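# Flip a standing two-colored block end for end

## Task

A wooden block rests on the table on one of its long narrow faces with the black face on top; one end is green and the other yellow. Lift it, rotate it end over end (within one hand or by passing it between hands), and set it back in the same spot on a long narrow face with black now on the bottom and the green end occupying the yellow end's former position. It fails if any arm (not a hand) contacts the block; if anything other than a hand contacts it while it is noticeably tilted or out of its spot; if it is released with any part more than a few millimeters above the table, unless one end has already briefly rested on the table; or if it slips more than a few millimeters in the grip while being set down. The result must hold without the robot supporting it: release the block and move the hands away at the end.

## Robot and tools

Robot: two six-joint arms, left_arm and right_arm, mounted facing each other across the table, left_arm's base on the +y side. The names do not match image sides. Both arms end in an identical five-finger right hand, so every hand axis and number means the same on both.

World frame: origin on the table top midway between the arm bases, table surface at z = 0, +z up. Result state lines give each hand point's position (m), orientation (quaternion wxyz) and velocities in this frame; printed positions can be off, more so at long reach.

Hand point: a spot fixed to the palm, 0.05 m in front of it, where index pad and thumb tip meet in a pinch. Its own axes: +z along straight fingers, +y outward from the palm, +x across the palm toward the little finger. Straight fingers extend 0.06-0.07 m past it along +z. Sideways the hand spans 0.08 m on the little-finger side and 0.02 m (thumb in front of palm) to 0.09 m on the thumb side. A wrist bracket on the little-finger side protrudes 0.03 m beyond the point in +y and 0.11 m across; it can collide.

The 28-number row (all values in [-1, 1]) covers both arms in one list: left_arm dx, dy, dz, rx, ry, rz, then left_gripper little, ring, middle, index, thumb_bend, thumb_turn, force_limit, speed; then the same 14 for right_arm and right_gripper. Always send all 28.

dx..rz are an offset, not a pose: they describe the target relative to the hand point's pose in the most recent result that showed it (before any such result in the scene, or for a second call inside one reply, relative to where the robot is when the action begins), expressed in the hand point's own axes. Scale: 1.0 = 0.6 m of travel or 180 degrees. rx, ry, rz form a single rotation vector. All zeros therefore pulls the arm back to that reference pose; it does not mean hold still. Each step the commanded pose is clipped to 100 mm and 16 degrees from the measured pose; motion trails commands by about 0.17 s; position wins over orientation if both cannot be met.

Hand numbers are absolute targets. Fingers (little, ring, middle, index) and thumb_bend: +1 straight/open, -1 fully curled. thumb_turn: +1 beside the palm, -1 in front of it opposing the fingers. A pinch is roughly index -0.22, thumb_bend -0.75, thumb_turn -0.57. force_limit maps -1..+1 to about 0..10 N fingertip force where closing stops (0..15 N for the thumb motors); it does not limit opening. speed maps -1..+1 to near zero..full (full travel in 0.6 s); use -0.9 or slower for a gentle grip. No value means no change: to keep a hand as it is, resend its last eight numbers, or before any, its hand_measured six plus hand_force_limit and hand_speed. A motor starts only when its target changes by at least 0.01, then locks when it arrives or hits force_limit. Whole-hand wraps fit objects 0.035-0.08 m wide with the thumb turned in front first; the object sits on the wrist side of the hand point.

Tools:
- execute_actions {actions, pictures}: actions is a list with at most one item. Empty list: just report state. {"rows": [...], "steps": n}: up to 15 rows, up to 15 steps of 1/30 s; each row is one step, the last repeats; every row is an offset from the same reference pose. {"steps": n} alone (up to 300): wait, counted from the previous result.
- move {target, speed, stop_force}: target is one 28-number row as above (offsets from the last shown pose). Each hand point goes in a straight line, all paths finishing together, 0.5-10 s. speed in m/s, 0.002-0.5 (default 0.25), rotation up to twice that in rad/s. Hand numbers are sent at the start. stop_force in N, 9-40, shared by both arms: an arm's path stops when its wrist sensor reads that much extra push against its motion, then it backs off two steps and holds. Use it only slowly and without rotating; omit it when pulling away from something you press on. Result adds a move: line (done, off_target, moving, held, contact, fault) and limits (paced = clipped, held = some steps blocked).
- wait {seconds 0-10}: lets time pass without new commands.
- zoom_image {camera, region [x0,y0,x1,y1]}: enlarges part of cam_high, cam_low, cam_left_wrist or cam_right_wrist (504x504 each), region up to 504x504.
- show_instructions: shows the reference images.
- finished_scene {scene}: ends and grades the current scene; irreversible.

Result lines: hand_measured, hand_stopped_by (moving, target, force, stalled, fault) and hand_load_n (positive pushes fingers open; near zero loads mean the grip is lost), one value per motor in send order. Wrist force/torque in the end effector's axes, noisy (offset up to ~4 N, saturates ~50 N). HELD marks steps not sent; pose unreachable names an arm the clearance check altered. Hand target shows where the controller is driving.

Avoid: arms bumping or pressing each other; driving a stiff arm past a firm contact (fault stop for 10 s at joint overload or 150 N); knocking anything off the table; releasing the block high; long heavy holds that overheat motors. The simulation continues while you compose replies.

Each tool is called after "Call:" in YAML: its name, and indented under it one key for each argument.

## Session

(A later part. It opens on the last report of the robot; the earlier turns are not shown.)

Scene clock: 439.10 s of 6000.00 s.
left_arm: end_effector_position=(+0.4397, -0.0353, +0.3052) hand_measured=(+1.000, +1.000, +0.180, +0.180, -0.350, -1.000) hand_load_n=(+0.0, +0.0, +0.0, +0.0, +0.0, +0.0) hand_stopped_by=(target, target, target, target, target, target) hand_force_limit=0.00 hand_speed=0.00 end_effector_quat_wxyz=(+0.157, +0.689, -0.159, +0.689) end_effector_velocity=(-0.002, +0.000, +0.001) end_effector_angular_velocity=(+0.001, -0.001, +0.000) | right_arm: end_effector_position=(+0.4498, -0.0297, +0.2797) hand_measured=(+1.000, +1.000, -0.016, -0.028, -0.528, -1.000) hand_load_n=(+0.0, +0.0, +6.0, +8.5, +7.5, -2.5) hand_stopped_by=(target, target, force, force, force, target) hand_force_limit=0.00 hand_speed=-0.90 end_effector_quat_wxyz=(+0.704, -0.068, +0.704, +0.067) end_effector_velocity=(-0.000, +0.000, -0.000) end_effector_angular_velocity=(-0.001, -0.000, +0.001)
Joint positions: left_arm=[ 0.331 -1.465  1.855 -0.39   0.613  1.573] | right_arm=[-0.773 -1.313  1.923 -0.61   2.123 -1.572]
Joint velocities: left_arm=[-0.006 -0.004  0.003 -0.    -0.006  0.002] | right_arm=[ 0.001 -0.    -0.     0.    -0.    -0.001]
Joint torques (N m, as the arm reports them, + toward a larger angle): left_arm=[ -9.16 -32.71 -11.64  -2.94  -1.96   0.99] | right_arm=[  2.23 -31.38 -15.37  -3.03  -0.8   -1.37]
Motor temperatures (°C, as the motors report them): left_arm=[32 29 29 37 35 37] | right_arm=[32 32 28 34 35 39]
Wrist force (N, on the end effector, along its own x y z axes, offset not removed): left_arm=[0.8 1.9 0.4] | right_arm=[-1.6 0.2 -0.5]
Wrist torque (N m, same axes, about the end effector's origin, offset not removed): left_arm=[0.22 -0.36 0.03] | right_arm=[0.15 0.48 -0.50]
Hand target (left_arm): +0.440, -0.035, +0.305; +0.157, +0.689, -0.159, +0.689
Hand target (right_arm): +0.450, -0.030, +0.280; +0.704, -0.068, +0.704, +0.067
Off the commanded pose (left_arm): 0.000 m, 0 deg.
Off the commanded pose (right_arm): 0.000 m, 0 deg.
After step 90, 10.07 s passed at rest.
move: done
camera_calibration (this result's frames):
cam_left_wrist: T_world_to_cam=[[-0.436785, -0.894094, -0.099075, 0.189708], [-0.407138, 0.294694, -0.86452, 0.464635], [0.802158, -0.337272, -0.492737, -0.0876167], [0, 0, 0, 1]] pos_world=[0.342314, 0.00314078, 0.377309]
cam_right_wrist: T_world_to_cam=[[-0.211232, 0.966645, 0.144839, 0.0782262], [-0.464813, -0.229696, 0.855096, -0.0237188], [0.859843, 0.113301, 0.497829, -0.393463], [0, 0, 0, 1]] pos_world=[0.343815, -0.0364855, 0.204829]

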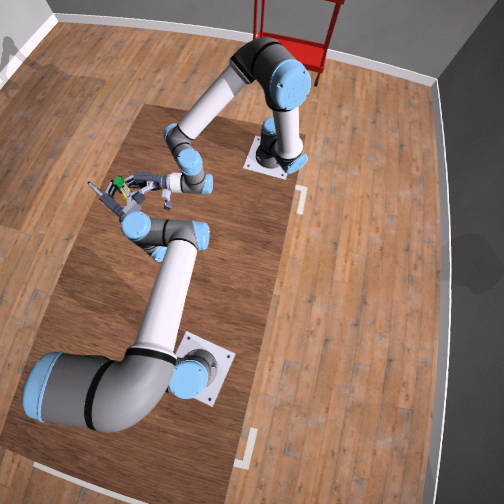

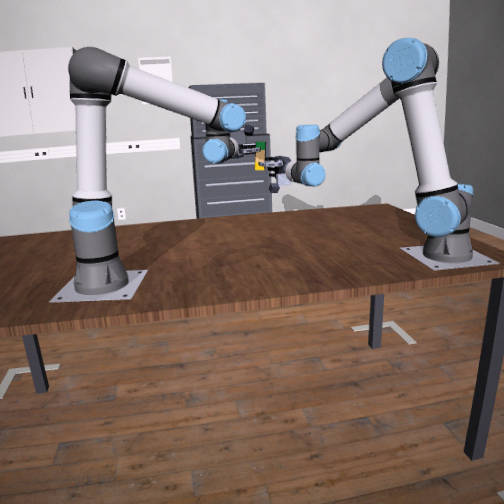

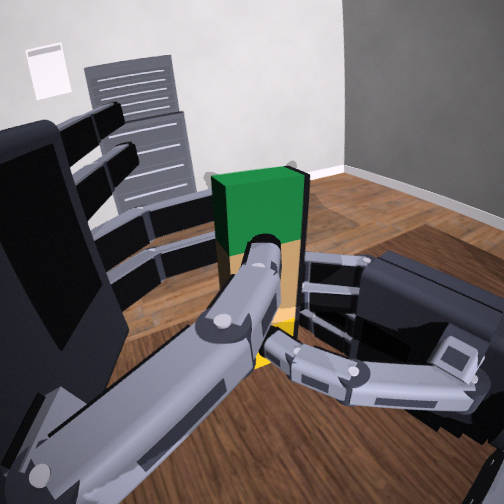

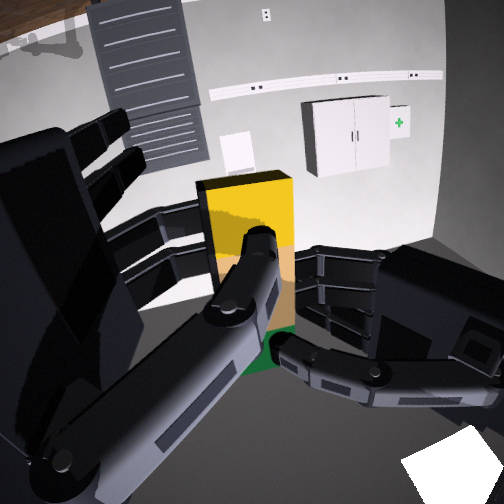

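Call:
move:
  target: [0,0,0,0,0,0,1,1,0.18,0.18,-0.35,-1,0.0,0.0,0,0,0,0,0.0084,-0.0230,1,1,-0.3,-0.3,-0.6,-1,0.0,-0.9]
  speed: 0.05

Call:
zoom_image:
  camera: "cam_low"
  region: [230, 130, 290, 190]

Scene clock: 452.27 s of 6000.00 s.
left_arm: end_effector_position=(+0.4397, -0.0353, +0.3053) hand_measured=(+1.000, +1.000, +0.180, +0.180, -0.350, -1.000) hand_load_n=(+0.0, +0.0, +0.0, +0.0, +0.0, +0.0) hand_stopped_by=(target, target, target, target, target, target) hand_force_limit=0.00 hand_speed=0.00 end_effector_quat_wxyz=(+0.157, +0.689, -0.159, +0.689) end_effector_velocity=(+0.000, +0.000, -0.000) end_effector_angular_velocity=(-0.000, +0.001, +0.000) | right_arm: end_effector_position=(+0.4498, -0.0298, +0.2797) hand_measured=(+1.000, +1.000, -0.016, -0.028, -0.528, -1.000) hand_load_n=(+0.0, +0.0, +6.0, +8.5, +7.5, -2.5) hand_stopped_by=(target, target, force, force, force, target) hand_force_limit=0.00 hand_speed=-0.90 end_effector_quat_wxyz=(+0.697, -0.093, +0.710, +0.041) end_effector_velocity=(+0.000, +0.000, +0.000) end_effector_angular_velocity=(-0.015, +0.002, -0.000)
Joint positions: left_arm=[ 0.331 -1.465  1.855 -0.39   0.613  1.573] | right_arm=[-0.776 -1.325  1.906 -0.55   2.121 -1.627]
Joint velocities: left_arm=[ 0.     0.     0.     0.    -0.    -0.001] | right_arm=[-0.001 -0.002 -0.004  0.011 -0.    -0.011]
Joint torques (N m, as the arm reports them, + toward a larger angle): left_arm=[  9.4  -15.21 -27.43  -0.06   1.55  -1.54] | right_arm=[-11.63 -36.47 -28.91   1.61  -2.32  -2.49]
Motor temperatures (°C, as the motors report them): left_arm=[32 29 29 37 35 37] | right_arm=[32 32 28 34 35 39]
Wrist force (N, on the end effector, along its own x y z axes, offset not removed): left_arm=[1.6 1.2 0.0] | right_arm=[-2.1 0.2 0.6]
Wrist torque (N m, same axes, about the end effector's origin, offset not removed): left_arm=[0.03 -0.43 0.00] | right_arm=[0.06 0.47 -0.59]
Hand target (left_arm): +0.440, -0.035, +0.305; +0.157, +0.689, -0.159, +0.689
Hand target (right_arm): +0.450, -0.030, +0.280; +0.696, -0.094, +0.710, +0.040
Off the commanded pose (left_arm): 0.000 m, 0 deg.
Off the commanded pose (right_arm): 0.000 m, 0 deg.
After step 90, 9.13 s passed at rest.
move: done
camera_calibration (this result's frames):
cam_left_wrist: T_world_to_cam=[[-0.436782, -0.894101, -0.0990172, 0.189689], [-0.407112, 0.294626, -0.864555, 0.464661], [0.802173, -0.337311, -0.492687, -0.0876193], [0, 0, 0, 1]] pos_world=[0.342308, 0.00314551, 0.377338]
cam_right_wrist: T_world_to_cam=[[-0.209932, 0.97484, 0.0749378, 0.0974534], [-0.454455, -0.165155, 0.875325, -0.0321302], [0.865678, 0.149703, 0.477693, -0.389362], [0, 0, 0, 1]] pos_world=[0.342919, -0.0420193, 0.206817]

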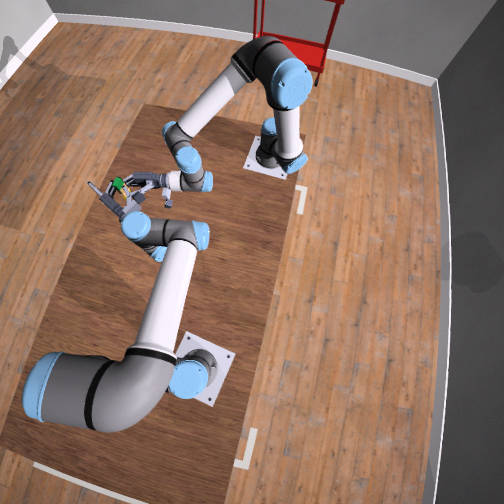

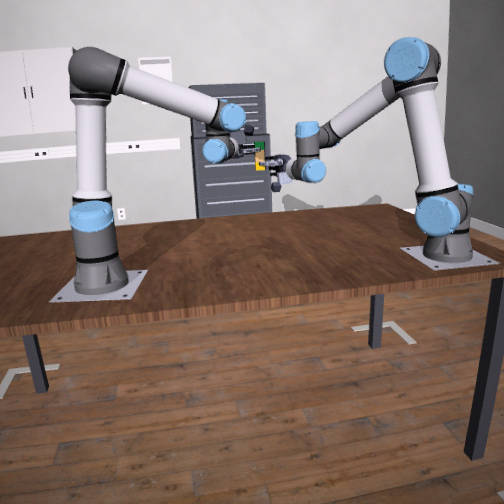

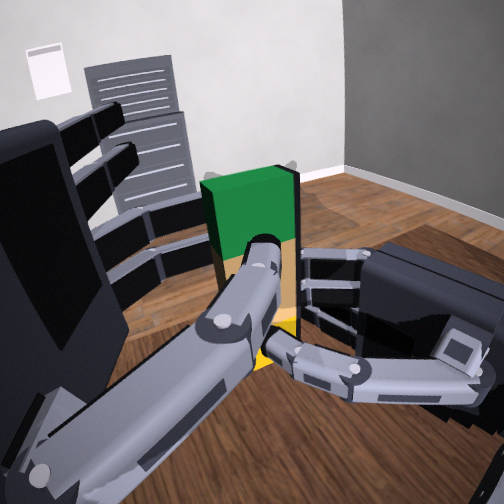

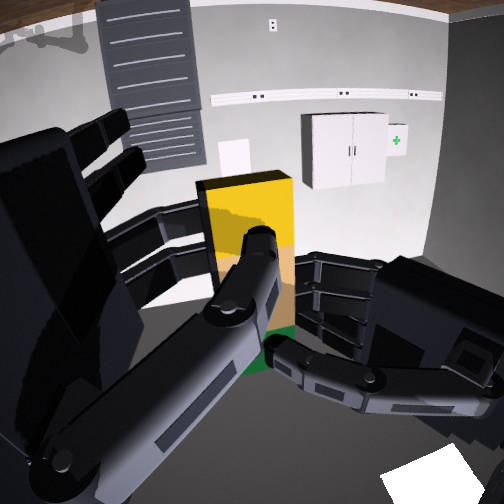

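Region (230, 130, 290, 190) of cam_low's 504x504 image, scaled by 8.400, with more detail than that image has.

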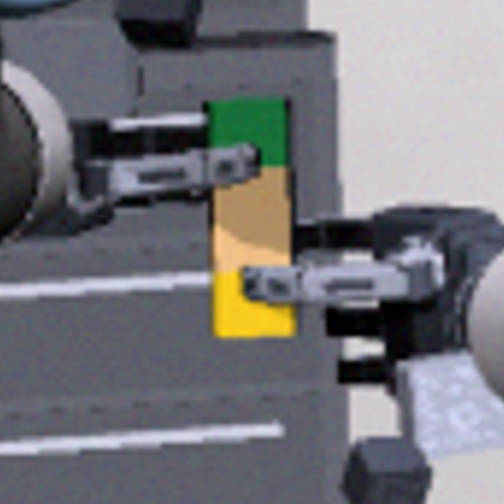

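Call:
move:
  target: [0,0,0,0,0,0,1,1,-0.3,-0.3,-0.7,-1,-0.8,-0.92,0,0,0,0,0,0,1,1,-0.3,-0.3,-0.6,-1,0.0,-0.9]
  speed: 0.02

Scene clock: 461.33 s of 6000.00 s.
left_arm: end_effector_position=(+0.4397, -0.0353, +0.3053) hand_measured=(+1.000, +1.000, +0.030, +0.026, -0.586, -1.000) hand_load_n=(+0.0, +0.0, +1.5, +2.5, +1.5, +0.5) hand_stopped_by=(target, target, force, force, force, target) hand_force_limit=-0.80 hand_speed=-0.92 end_effector_quat_wxyz=(+0.157, +0.689, -0.159, +0.689) end_effector_velocity=(-0.000, +0.000, -0.001) end_effector_angular_velocity=(+0.001, +0.000, -0.000) | right_arm: end_effector_position=(+0.4498, -0.0298, +0.2797) hand_measured=(+1.000, +1.000, -0.016, -0.028, -0.528, -1.000) hand_load_n=(+0.0, +0.0, +6.5, +6.5, +9.0, -3.0) hand_stopped_by=(target, target, force, force, force, target) hand_force_limit=0.00 hand_speed=-0.90 end_effector_quat_wxyz=(+0.697, -0.093, +0.710, +0.041) end_effector_velocity=(-0.000, +0.000, -0.000) end_effector_angular_velocity=(+0.001, +0.001, +0.000)
Joint positions: left_arm=[ 0.331 -1.465  1.855 -0.39   0.613  1.573] | right_arm=[-0.776 -1.325  1.906 -0.55   2.121 -1.627]
Joint velocities: left_arm=[-0.    -0.     0.001  0.    -0.    -0.   ] | right_arm=[ 0.     0.     0.     0.001 -0.     0.001]
Joint torques (N m, as the arm reports them, + toward a larger angle): left_arm=[ -3.73 -32.32 -19.91  -2.27  -1.27   1.09] | right_arm=[  7.29 -18.29  -6.31  -4.01  -0.06   2.63]
Motor temperatures (°C, as the motors report them): left_arm=[32 29 29 37 35 37] | right_arm=[32 32 28 34 35 39]
Wrist force (N, on the end effector, along its own x y z axes, offset not removed): left_arm=[0.5 1.4 2.1] | right_arm=[-1.8 1.8 -2.7]
Wrist torque (N m, same axes, about the end effector's origin, offset not removed): left_arm=[0.18 -0.24 -0.09] | right_arm=[0.26 0.38 -0.50]
Hand target (left_arm): +0.440, -0.035, +0.305; +0.157, +0.689, -0.159, +0.689
Hand target (right_arm): +0.450, -0.030, +0.280; +0.697, -0.093, +0.710, +0.041
Off the commanded pose (left_arm): 0.000 m, 0 deg.
Off the commanded pose (right_arm): 0.000 m, 0 deg.
After step 90, 3.03 s passed at rest.
move: done
camera_calibration (this result's frames):
cam_left_wrist: T_world_to_cam=[[-0.436773, -0.894106, -0.0990162, 0.189687], [-0.407116, 0.294621, -0.864555, 0.464663], [0.802176, -0.337303, -0.492687, -0.0876269], [0, 0, 0, 1]] pos_world=[0.342314, 0.00314431, 0.377336]
cam_right_wrist: T_world_to_cam=[[-0.209903, 0.974846, 0.0749359, 0.0974583], [-0.454458, -0.165139, 0.875327, -0.0321231], [0.865684, 0.149679, 0.47769, -0.389373], [0, 0, 0, 1]] pos_world=[0.342933, -0.0420307, 0.206815]

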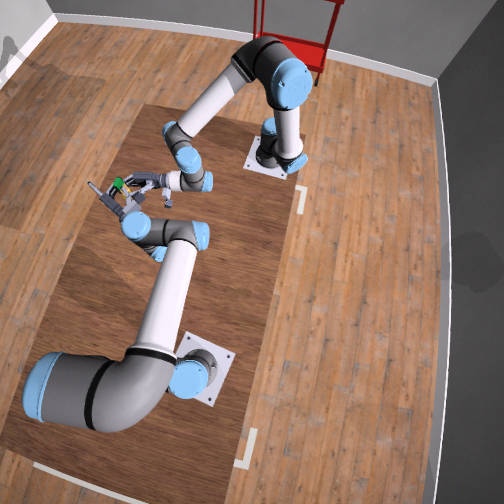

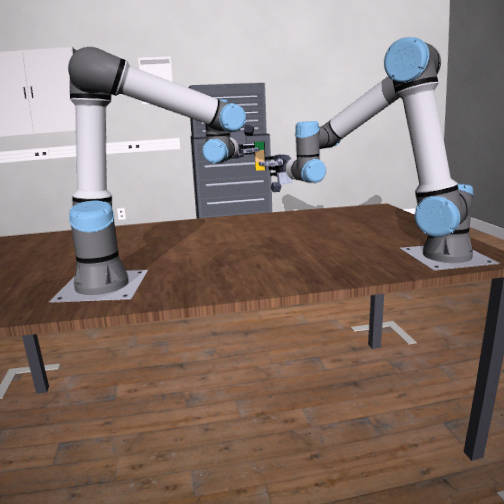

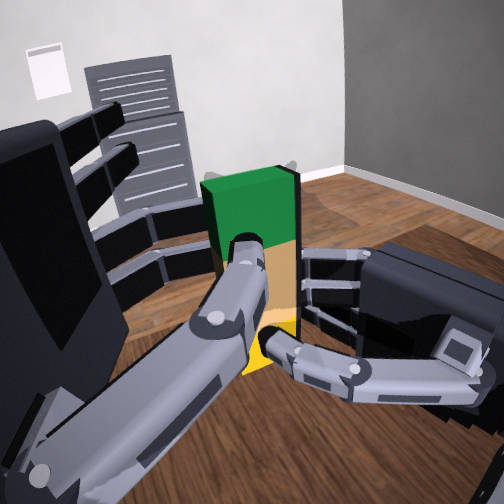

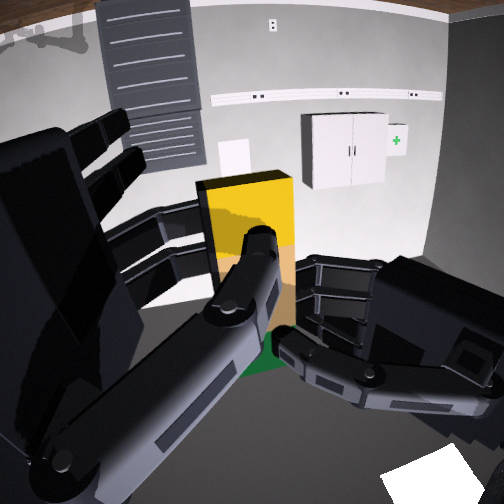

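Call:
move:
  target: [0,0,0,0,0,0,1,1,-0.33,-0.33,-0.7,-1,0.0,-0.92,0,0,0,0,0,0,1,1,-0.3,-0.3,-0.6,-1,0.0,-0.9]
  speed: 0.02

Call:
move:
  target: [0,0,0,0,0,0,1,1,-0.33,-0.33,-0.7,-1,0.0,-0.92,0,0,0,0,0,0,1,1,0.18,0.18,-0.3,-1,0.0,-0.85]
  speed: 0.02

Scene clock: 467.47 s of 6000.00 s.
left_arm: end_effector_position=(+0.4397, -0.0353, +0.3053) hand_measured=(+1.000, +1.000, +0.018, +0.014, -0.586, -1.000) hand_load_n=(+0.0, +0.0, +5.0, +6.0, +2.5, +0.5) hand_stopped_by=(target, target, force, force, force, target) hand_force_limit=0.00 hand_speed=-0.92 end_effector_quat_wxyz=(+0.157, +0.689, -0.159, +0.689) end_effector_velocity=(-0.000, -0.000, +0.001) end_effector_angular_velocity=(-0.001, -0.001, -0.000) | right_arm: end_effector_position=(+0.4498, -0.0298, +0.2797) hand_measured=(+1.000, +1.000, -0.016, -0.028, -0.526, -1.000) hand_load_n=(+0.0, +0.0, +6.5, +5.5, +9.5, -3.5) hand_stopped_by=(target, target, force, force, force, target) hand_force_limit=0.00 hand_speed=-0.90 end_effector_quat_wxyz=(+0.697, -0.094, +0.710, +0.041) end_effector_velocity=(+0.000, +0.000, +0.000) end_effector_angular_velocity=(+0.000, -0.001, -0.000)
Joint positions: left_arm=[ 0.331 -1.465  1.855 -0.39   0.613  1.573] | right_arm=[-0.776 -1.325  1.906 -0.55   2.121 -1.627]
Joint velocities: left_arm=[-0.    -0.    -0.001 -0.001  0.     0.001] | right_arm=[-0.     0.    -0.    -0.001 -0.    -0.001]
Joint torques (N m, as the arm reports them, + toward a larger angle): left_arm=[ -8.97 -32.4  -13.05  -1.6    0.45   0.97] | right_arm=[  2.6  -18.8   -8.16  -3.75   0.08   2.51]
Motor temperatures (°C, as the motors report them): left_arm=[32 29 29 37 35 37] | right_arm=[32 32 28 34 35 39]
Wrist force (N, on the end effector, along its own x y z axes, offset not removed): left_arm=[0.8 0.0 3.5] | right_arm=[-0.5 2.8 -3.3]
Wrist torque (N m, same axes, about the end effector's origin, offset not removed): left_arm=[0.19 -0.33 0.03] | right_arm=[0.26 0.20 -0.30]
Hand target (left_arm): +0.440, -0.035, +0.305; +0.157, +0.689, -0.159, +0.689
Hand target (right_arm): +0.450, -0.030, +0.280; +0.697, -0.093, +0.710, +0.041
Off the commanded pose (left_arm): 0.000 m, 0 deg.
Off the commanded pose (right_arm): 0.000 m, 0 deg.
After step 90, 2.43 s passed at rest.
move: done
camera_calibration (this result's frames):
cam_left_wrist: T_world_to_cam=[[-0.436764, -0.89411, -0.099016, 0.189686], [-0.407117, 0.294616, -0.864556, 0.464664], [0.80218, -0.337296, -0.492685, -0.0876238], [0, 0, 0, 1]] pos_world=[0.34231, 0.0031473, 0.377339]
cam_right_wrist: T_world_to_cam=[[-0.209947, 0.974837, 0.0749362, 0.0974527], [-0.45445, -0.16516, 0.875327, -0.0321337], [0.865677, 0.149718, 0.47769, -0.389353], [0, 0, 0, 1]] pos_world=[0.342911, -0.0420147, 0.206815]

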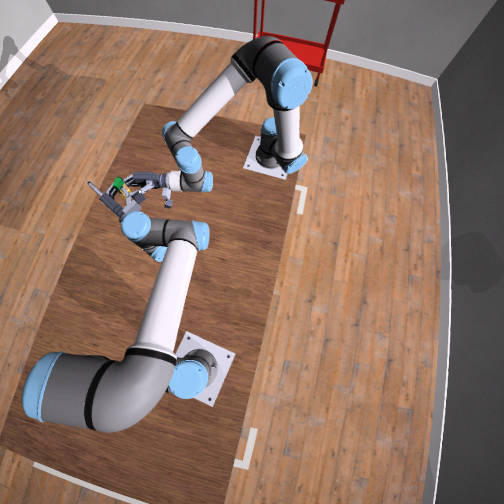

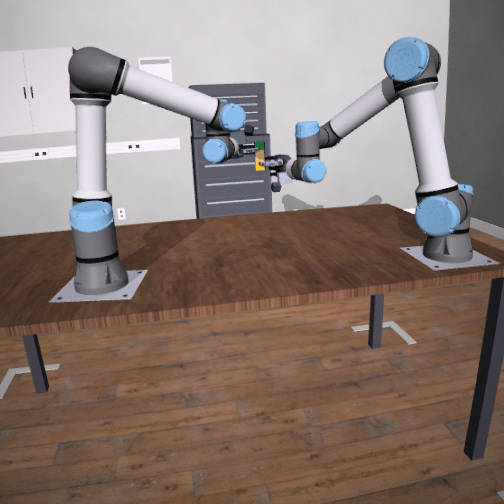

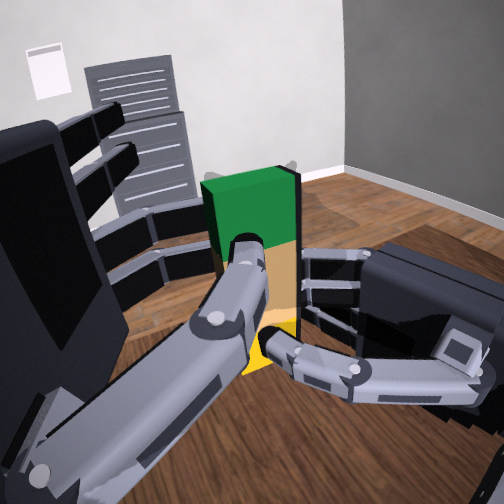

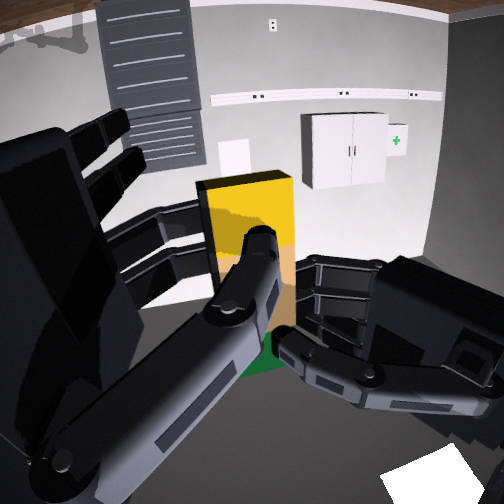

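Scene clock: 469.20 s of 6000.00 s.
left_arm: end_effector_position=(+0.4397, -0.0353, +0.3053) hand_measured=(+1.000, +1.000, +0.018, +0.014, -0.586, -1.000) hand_load_n=(+0.0, +0.0, +2.0, +2.5, +1.0, -1.5) hand_stopped_by=(target, target, force, force, force, target) hand_force_limit=0.00 hand_speed=-0.92 end_effector_quat_wxyz=(+0.157, +0.689, -0.159, +0.689) end_effector_velocity=(+0.000, +0.000, -0.000) end_effector_angular_velocity=(-0.001, +0.001, +0.000) | right_arm: end_effector_position=(+0.4498, -0.0298, +0.2797) hand_measured=(+1.000, +1.000, +0.180, +0.180, -0.300, -1.000) hand_load_n=(+0.0, +0.0, +0.0, +0.0, +0.0, +0.0) hand_stopped_by=(target, target, target, target, target, target) hand_force_limit=0.00 hand_speed=-0.85 end_effector_quat_wxyz=(+0.697, -0.094, +0.710, +0.041) end_effector_velocity=(+0.000, -0.000, -0.000) end_effector_angular_velocity=(+0.001, +0.001, -0.000)
Joint positions: left_arm=[ 0.331 -1.465  1.855 -0.39   0.613  1.573] | right_arm=[-0.776 -1.325  1.906 -0.55   2.121 -1.627]
Joint velocities: left_arm=[ 0.     0.     0.001 -0.    -0.    -0.001] | right_arm=[-0.    -0.     0.     0.001  0.     0.001]
Joint torques (N m, as the arm reports them, + toward a larger angle): left_arm=[ -9.65 -29.56 -13.35  -1.25   0.43   1.09] | right_arm=[  4.03 -28.06  -7.82  -3.83   0.05   2.41]
Motor temperatures (°C, as the motors report them): left_arm=[32 29 29 37 35 37] | right_arm=[32 32 28 34 35 39]
Wrist force (N, on the end effector, along its own x y z axes, offset not removed): left_arm=[-1.0 -1.0 1.2] | right_arm=[-1.7 0.2 -0.1]
Wrist torque (N m, same axes, about the end effector's origin, offset not removed): left_arm=[-0.35 -0.09 -0.28] | right_arm=[0.17 0.48 -0.46]
Hand target (left_arm): +0.440, -0.035, +0.305; +0.157, +0.689, -0.159, +0.689
Hand target (right_arm): +0.450, -0.030, +0.280; +0.697, -0.094, +0.710, +0.041
Off the commanded pose (left_arm): 0.000 m, 0 deg.
Off the commanded pose (right_arm): 0.000 m, 0 deg.
move: done
camera_calibration (this result's frames):
cam_left_wrist: T_world_to_cam=[[-0.436764, -0.894111, -0.0990033, 0.189684], [-0.407115, 0.294603, -0.864562, 0.464671], [0.802181, -0.337304, -0.492678, -0.0876211], [0, 0, 0, 1]] pos_world=[0.34231, 0.00315059, 0.377347]
cam_right_wrist: T_world_to_cam=[[-0.209946, 0.974838, 0.0749256, 0.097455], [-0.454435, -0.165147, 0.875337, -0.0321282], [0.865686, 0.149724, 0.477673, -0.389346], [0, 0, 0, 1]] pos_world=[0.342912, -0.042014, 0.206801]

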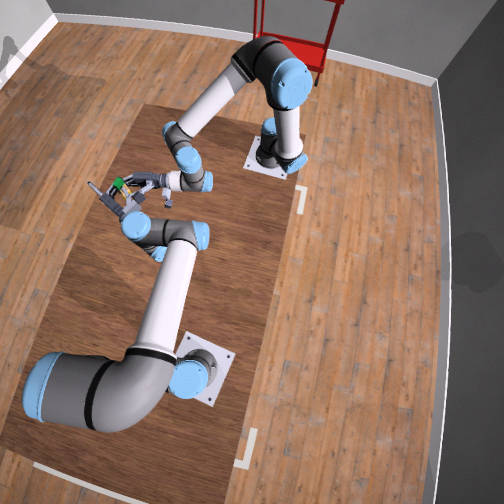

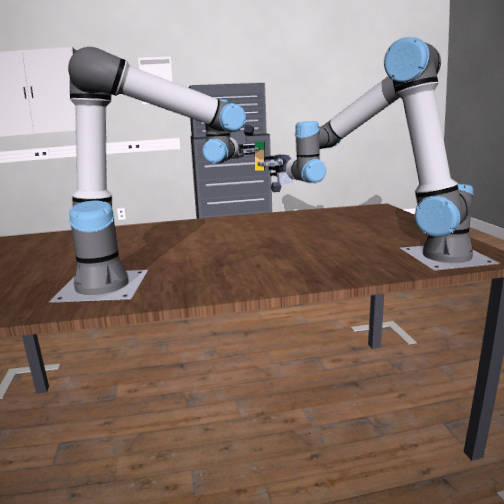

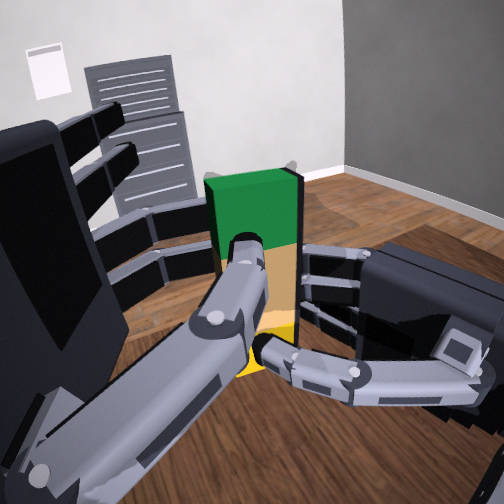

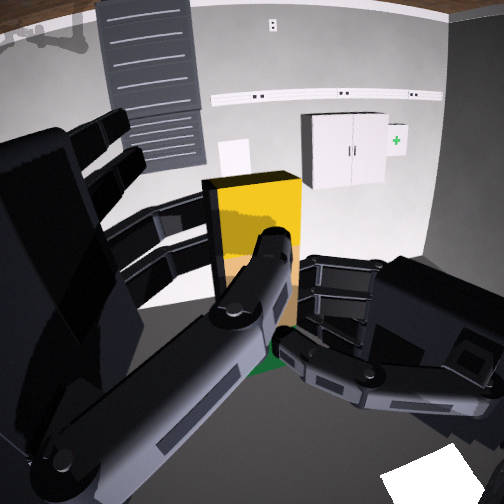

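Call:
zoom_image:
  camera: "cam_high"
  region: [95, 160, 155, 220]

Call:
zoom_image:
  camera: "cam_left_wrist"
  region: [190, 155, 320, 285]

Call:
zoom_image:
  camera: "cam_low"
  region: [230, 130, 290, 190]

Region (95, 160, 155, 220) of cam_high's 504x504 image, scaled by 8.400, with more detail than that image has.

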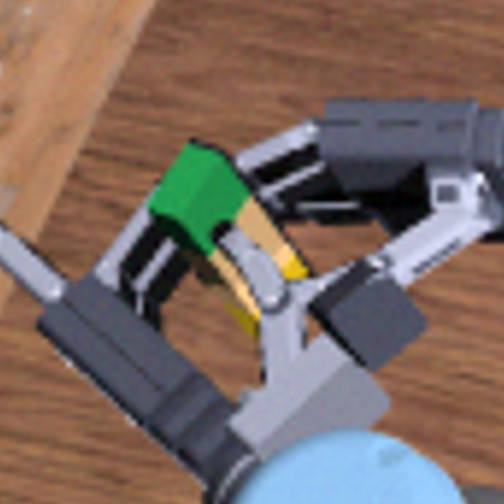

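Region (190, 155, 320, 285) of cam_left_wrist's 504x504 image, scaled by 3.877, with more detail than that image has.

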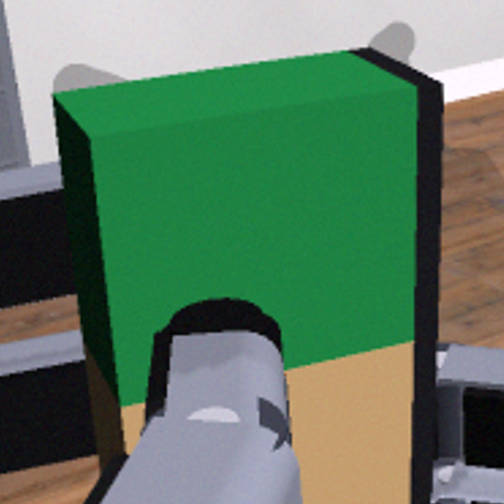

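Region (230, 130, 290, 190) of cam_low's 504x504 image, scaled by 8.400, with more detail than that image has.

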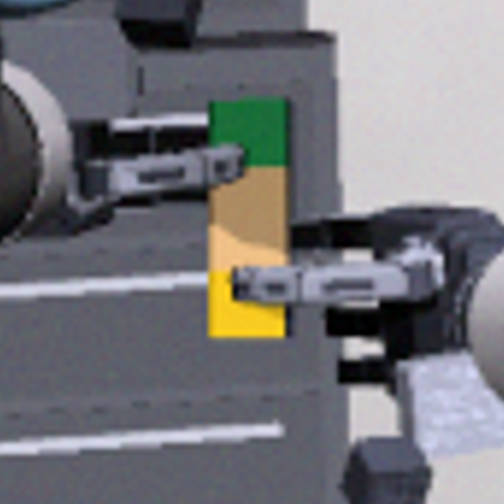

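Call:
move:
  target: [0,0,0,0,0,0,1,1,-0.36,-0.36,-0.7,-1,0.0,-0.92,0,0.0017,-0.0047,0,0,0,1,1,0.18,0.18,-0.3,-1,0.0,-0.85]
  speed: 0.02

Call:
move:
  target: [0,0,0,0,0,0,1,1,-0.36,-0.36,-0.7,-1,0.0,-0.92,0,-0.125,-0.0456,0,0,0,1,1,0.18,0.18,-0.3,-1,0.0,-0.85]
  speed: 0.08

Scene clock: 494.13 s of 6000.00 s.
left_arm: end_effector_position=(+0.4397, -0.0353, +0.3053) hand_measured=(+1.000, +1.000, +0.012, +0.004, -0.586, -1.000) hand_load_n=(+0.0, +0.0, +5.0, +5.5, +2.5, -2.0) hand_stopped_by=(target, target, force, force, force, target) hand_force_limit=0.00 hand_speed=-0.92 end_effector_quat_wxyz=(+0.157, +0.689, -0.159, +0.689) end_effector_velocity=(-0.000, -0.000, +0.000) end_effector_angular_velocity=(+0.000, -0.000, -0.000) | right_arm: end_effector_position=(+0.4470, -0.0293, +0.2797) hand_measured=(+1.000, +1.000, +0.180, +0.180, -0.300, -1.000) hand_load_n=(+0.0, +0.0, +0.0, +0.0, +0.0, +0.0) hand_stopped_by=(target, target, target, target, target, target) hand_force_limit=0.00 hand_speed=-0.85 end_effector_quat_wxyz=(+0.697, -0.094, +0.710, +0.041) end_effector_velocity=(-0.001, -0.000, -0.000) end_effector_angular_velocity=(+0.000, +0.000, -0.001)
Joint positions: left_arm=[ 0.331 -1.465  1.855 -0.39   0.613  1.573] | right_arm=[-0.771 -1.328  1.909 -0.551  2.126 -1.627]
Joint velocities: left_arm=[-0.     0.    -0.001  0.001  0.     0.   ] | right_arm=[ 0.002 -0.001  0.001  0.     0.002  0.   ]
Joint torques (N m, as the arm reports them, + toward a larger angle): left_arm=[ -9.6  -20.32 -13.48  -1.05   0.5    0.94] | right_arm=[ 10.34 -36.55  -4.1   -3.75   2.38   2.45]
Motor temperatures (°C, as the motors report them): left_arm=[32 29 29 37 35 37] | right_arm=[32 32 28 34 35 39]
Wrist force (N, on the end effector, along its own x y z axes, offset not removed): left_arm=[1.9 1.4 0.4] | right_arm=[-2.8 0.5 0.6]
Wrist torque (N m, same axes, about the end effector's origin, offset not removed): left_arm=[0.07 -0.60 0.01] | right_arm=[0.13 0.55 -0.53]
Hand target (left_arm): +0.440, -0.035, +0.305; +0.157, +0.689, -0.159, +0.689
Hand target (right_arm): +0.447, -0.029, +0.280; +0.697, -0.094, +0.710, +0.041
Off the commanded pose (left_arm): 0.000 m, 0 deg.
Off the commanded pose (right_arm): 0.000 m, 0 deg.
After step 90, 21.23 s passed at rest.
move: done
camera_calibration (this result's frames):
cam_left_wrist: T_world_to_cam=[[-0.436764, -0.894111, -0.0990036, 0.189684], [-0.407115, 0.294603, -0.864562, 0.464671], [0.802181, -0.337304, -0.492678, -0.0876211], [0, 0, 0, 1]] pos_world=[0.34231, 0.00315055, 0.377347]
cam_right_wrist: T_world_to_cam=[[-0.209949, 0.974838, 0.0749218, 0.0964218], [-0.454439, -0.165146, 0.875335, -0.0333466], [0.865683, 0.149728, 0.477677, -0.386951], [0, 0, 0, 1]] pos_world=[0.340066, -0.0415654, 0.206803]

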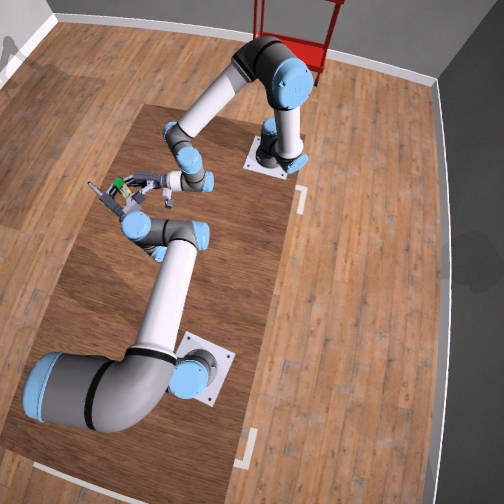

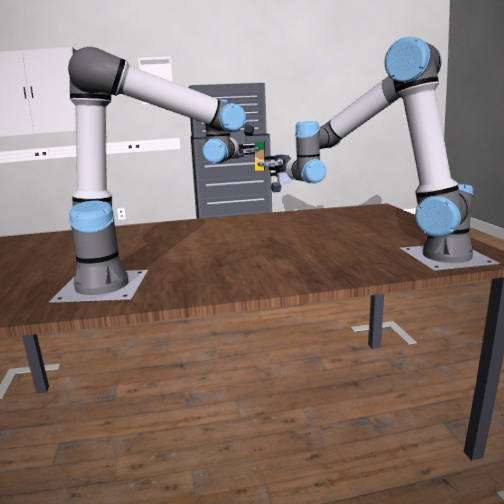

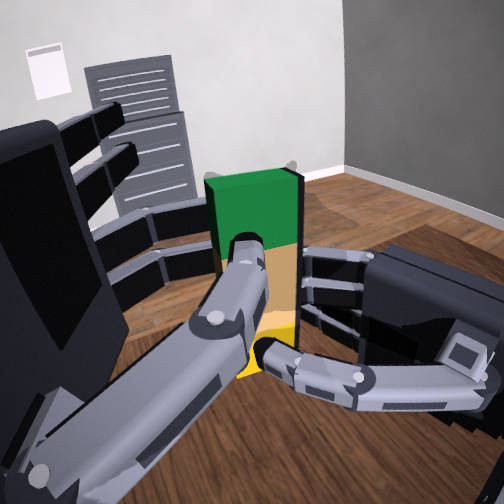

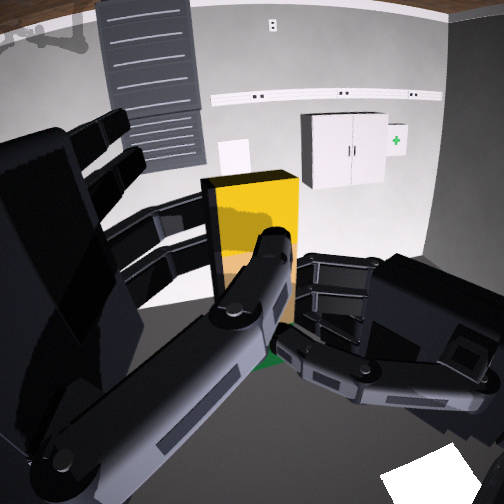

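Scene clock: 495.57 s of 6000.00 s.
left_arm: end_effector_position=(+0.4397, -0.0353, +0.3053) hand_measured=(+1.000, +1.000, +0.012, +0.004, -0.586, -1.000) hand_load_n=(+0.0, +0.0, +5.0, +5.5, +2.5, -2.0) hand_stopped_by=(target, target, force, force, force, target) hand_force_limit=0.00 hand_speed=-0.92 end_effector_quat_wxyz=(+0.157, +0.689, -0.159, +0.689) end_effector_velocity=(+0.000, +0.000, -0.000) end_effector_angular_velocity=(+0.000, +0.000, +0.000) | right_arm: end_effector_position=(+0.4344, -0.1077, +0.2858) hand_measured=(+1.000, +1.000, +0.180, +0.180, -0.300, -1.000) hand_load_n=(+0.0, +0.0, +0.0, +0.0, +0.0, +0.0) hand_stopped_by=(target, target, target, target, target, target) hand_force_limit=0.00 hand_speed=-0.85 end_effector_quat_wxyz=(+0.697, -0.093, +0.710, +0.041) end_effector_velocity=(-0.001, -0.002, +0.000) end_effector_angular_velocity=(+0.000, -0.000, +0.001)
Joint positions: left_arm=[ 0.331 -1.465  1.855 -0.39   0.613  1.573] | right_arm=[-0.908 -1.504  2.102 -0.57   1.989 -1.631]
Joint velocities: left_arm=[ 0.    -0.     0.001  0.001  0.    -0.001] | right_arm=[-0.005 -0.006  0.005 -0.    -0.006 -0.   ]
Joint torques (N m, as the arm reports them, + toward a larger angle): left_arm=[ -7.59 -19.91 -11.67  -1.19   0.73   1.2 ] | right_arm=[-10.25 -29.65  -3.68  -3.33  -2.43  -2.65]
Motor temperatures (°C, as the motors report them): left_arm=[32 29 29 37 35 37] | right_arm=[32 32 28 34 35 39]
Wrist force (N, on the end effector, along its own x y z axes, offset not removed): left_arm=[-0.5 1.2 0.3] | right_arm=[-1.8 1.0 1.4]
Wrist torque (N m, same axes, about the end effector's origin, offset not removed): left_arm=[0.05 -0.19 -0.15] | right_arm=[0.15 0.42 -0.48]
Hand target (left_arm): +0.440, -0.035, +0.305; +0.157, +0.689, -0.159, +0.689
Hand target (right_arm): +0.434, -0.108, +0.286; +0.697, -0.093, +0.710, +0.041
Off the commanded pose (left_arm): 0.000 m, 0 deg.
Off the commanded pose (right_arm): 0.000 m, 0 deg.
move: done
camera_calibration (this result's frames):
cam_left_wrist: T_world_to_cam=[[-0.436764, -0.894111, -0.0990034, 0.189684], [-0.407115, 0.294603, -0.864562, 0.464671], [0.802181, -0.337304, -0.492678, -0.0876211], [0, 0, 0, 1]] pos_world=[0.34231, 0.00315052, 0.377347]
cam_right_wrist: T_world_to_cam=[[-0.209863, 0.974844, 0.0750833, 0.16969], [-0.454385, -0.165239, 0.875346, -0.0573145], [0.865732, 0.149586, 0.477632, -0.367284], [0, 0, 0, 1]] pos_world=[0.327539, -0.119951, 0.212856]

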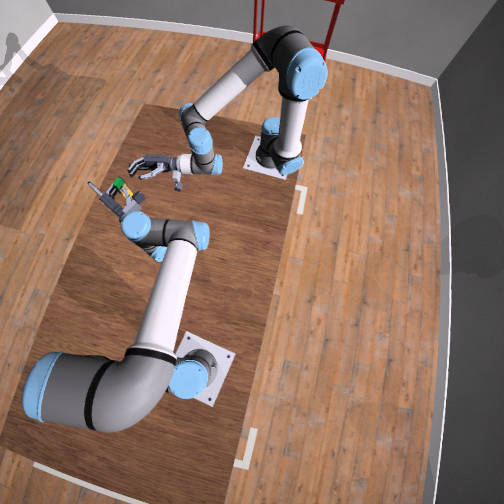

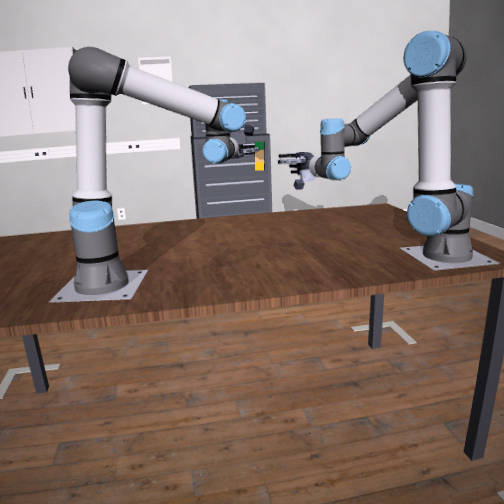

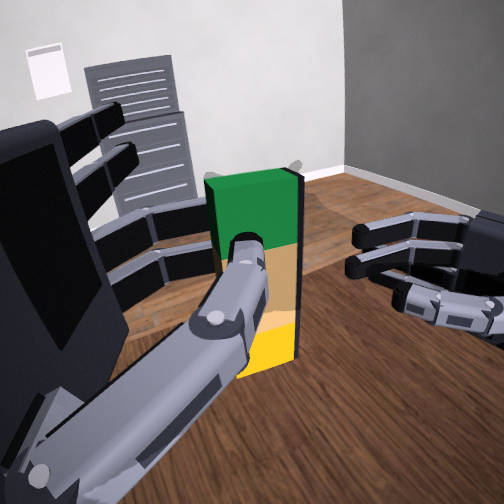

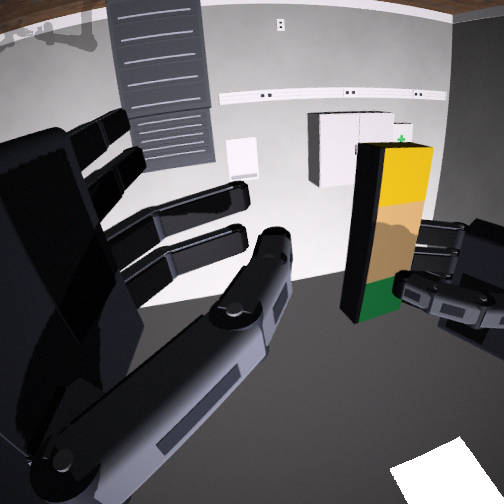

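Measure block pose in the left hand.

Call:
zoom_image:
  camera: "cam_left_wrist"
  region: [195, 155, 315, 215]

Call:
zoom_image:
  camera: "cam_left_wrist"
  region: [220, 310, 320, 390]

Region (195, 155, 315, 215) of cam_left_wrist's 504x504 image, scaled by 4.200, with more detail than that image has.

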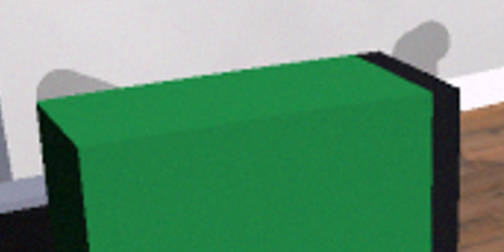

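Region (220, 310, 320, 390) of cam_left_wrist's 504x504 image, scaled by 5.040, with more detail than that image has; it fills the top 403 rows of this view, and the rest is white.

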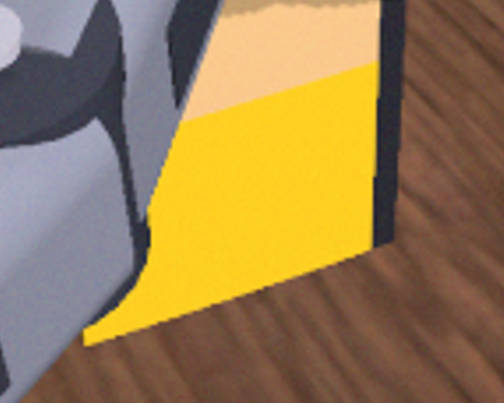

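Call:
move:
  target: [-0.4088,-0.2695,0.1015,0.2103,-0.3459,0.3583,1,1,-0.36,-0.36,-0.7,-1,0.0,-0.92,-0.0475,-0.3568,-0.0438,-0.2095,-0.0604,-0.4920,1,1,0.18,0.18,-0.3,-1,0.0,-0.85]
  speed: 0.25

Scene clock: 586.97 s of 6000.00 s.
left_arm: end_effector_position=(+0.5652, +0.0830, +0.0609) hand_measured=(+1.000, +1.000, +0.012, +0.004, -0.586, -1.000) hand_load_n=(+0.0, +0.0, +5.0, +5.5, +3.0, -2.0) hand_stopped_by=(target, target, force, force, force, target) hand_force_limit=0.00 hand_speed=-0.92 end_effector_quat_wxyz=(-0.516, +0.753, -0.323, +0.250) end_effector_velocity=(+0.000, +0.000, -0.001) end_effector_angular_velocity=(+0.011, +0.002, +0.008) | right_arm: end_effector_position=(+0.4495, -0.3205, +0.3303) hand_measured=(+1.000, +1.000, +0.180, +0.180, -0.300, -1.000) hand_load_n=(+0.0, +0.0, +0.0, +0.0, +0.0, +0.0) hand_stopped_by=(target, target, target, target, target, target) hand_force_limit=0.00 hand_speed=-0.85 end_effector_quat_wxyz=(+0.523, -0.747, +0.337, -0.235) end_effector_velocity=(+0.000, -0.001, -0.000) end_effector_angular_velocity=(-0.013, +0.002, +0.008)
Joint positions: left_arm=[ 0.55  -0.328  0.751  1.877  0.479  0.735] | right_arm=[-1.82  -1.664  1.745  0.533  0.635 -3.655]
Joint velocities: left_arm=[ 0.001  0.012 -0.012  0.024  0.003 -0.014] | right_arm=[ 0.     0.007 -0.009  0.02   0.001 -0.024]
Joint torques (N m, as the arm reports them, + toward a larger angle): left_arm=[  9.12 -46.6  -25.13   3.77   0.26  -1.66] | right_arm=[ -7.25  -7.58 -29.43   3.48   1.9   -2.42]
Motor temperatures (°C, as the motors report them): left_arm=[32 29 29 37 35 37] | right_arm=[32 32 28 34 35 39]
Wrist force (N, on the end effector, along its own x y z axes, offset not removed): left_arm=[1.4 2.5 1.7] | right_arm=[-1.3 -0.1 0.2]
Wrist torque (N m, same axes, about the end effector's origin, offset not removed): left_arm=[0.15 -0.43 0.00] | right_arm=[0.09 0.35 -0.41]
Hand target (left_arm): +0.565, +0.083, +0.061; -0.516, +0.753, -0.323, +0.250
Hand target (right_arm): +0.450, -0.321, +0.330; -0.523, +0.747, -0.337, +0.234
Off the commanded pose (left_arm): 0.001 m, 0 deg.
Off the commanded pose (right_arm): 0.000 m, 0 deg.
After step 90, 84.47 s passed at rest.
move: done
camera_calibration (this result's frames):
cam_left_wrist: T_world_to_cam=[[-0.294996, -0.187801, -0.936861, 0.23835], [-0.907508, 0.3619, 0.213208, 0.481244], [0.299009, 0.913104, -0.27719, -0.101279], [0, 0, 0, 1]] pos_world=[0.537329, -0.0369217, 0.0926224]
cam_right_wrist: T_world_to_cam=[[-0.369044, -0.127893, -0.920571, 0.42396], [-0.882288, 0.359599, 0.303738, 0.42473], [0.292191, 0.924301, -0.245547, 0.375163], [0, 0, 0, 1]] pos_world=[0.421575, -0.445274, 0.353399]

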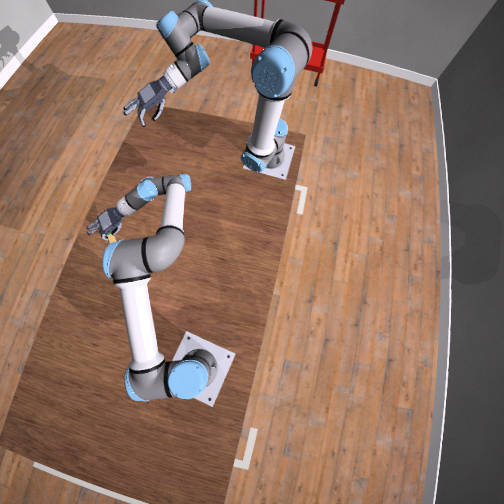

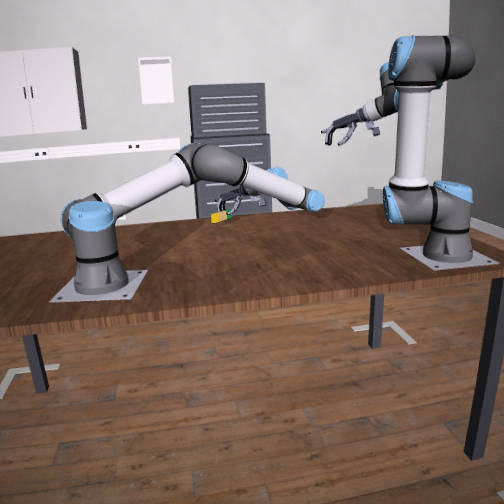

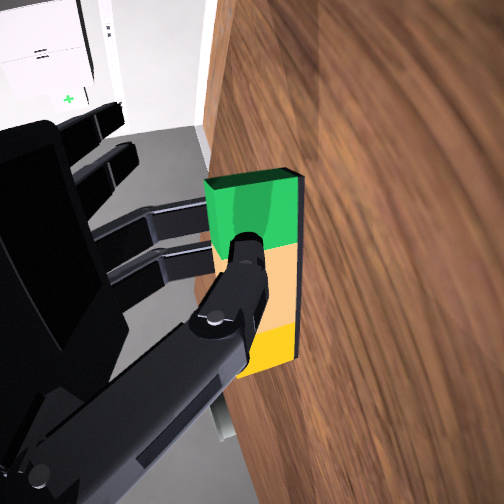

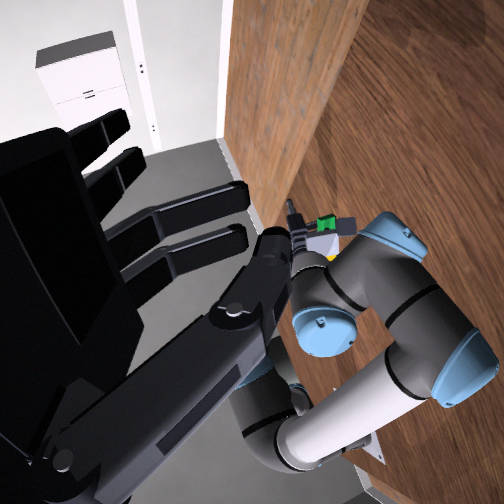

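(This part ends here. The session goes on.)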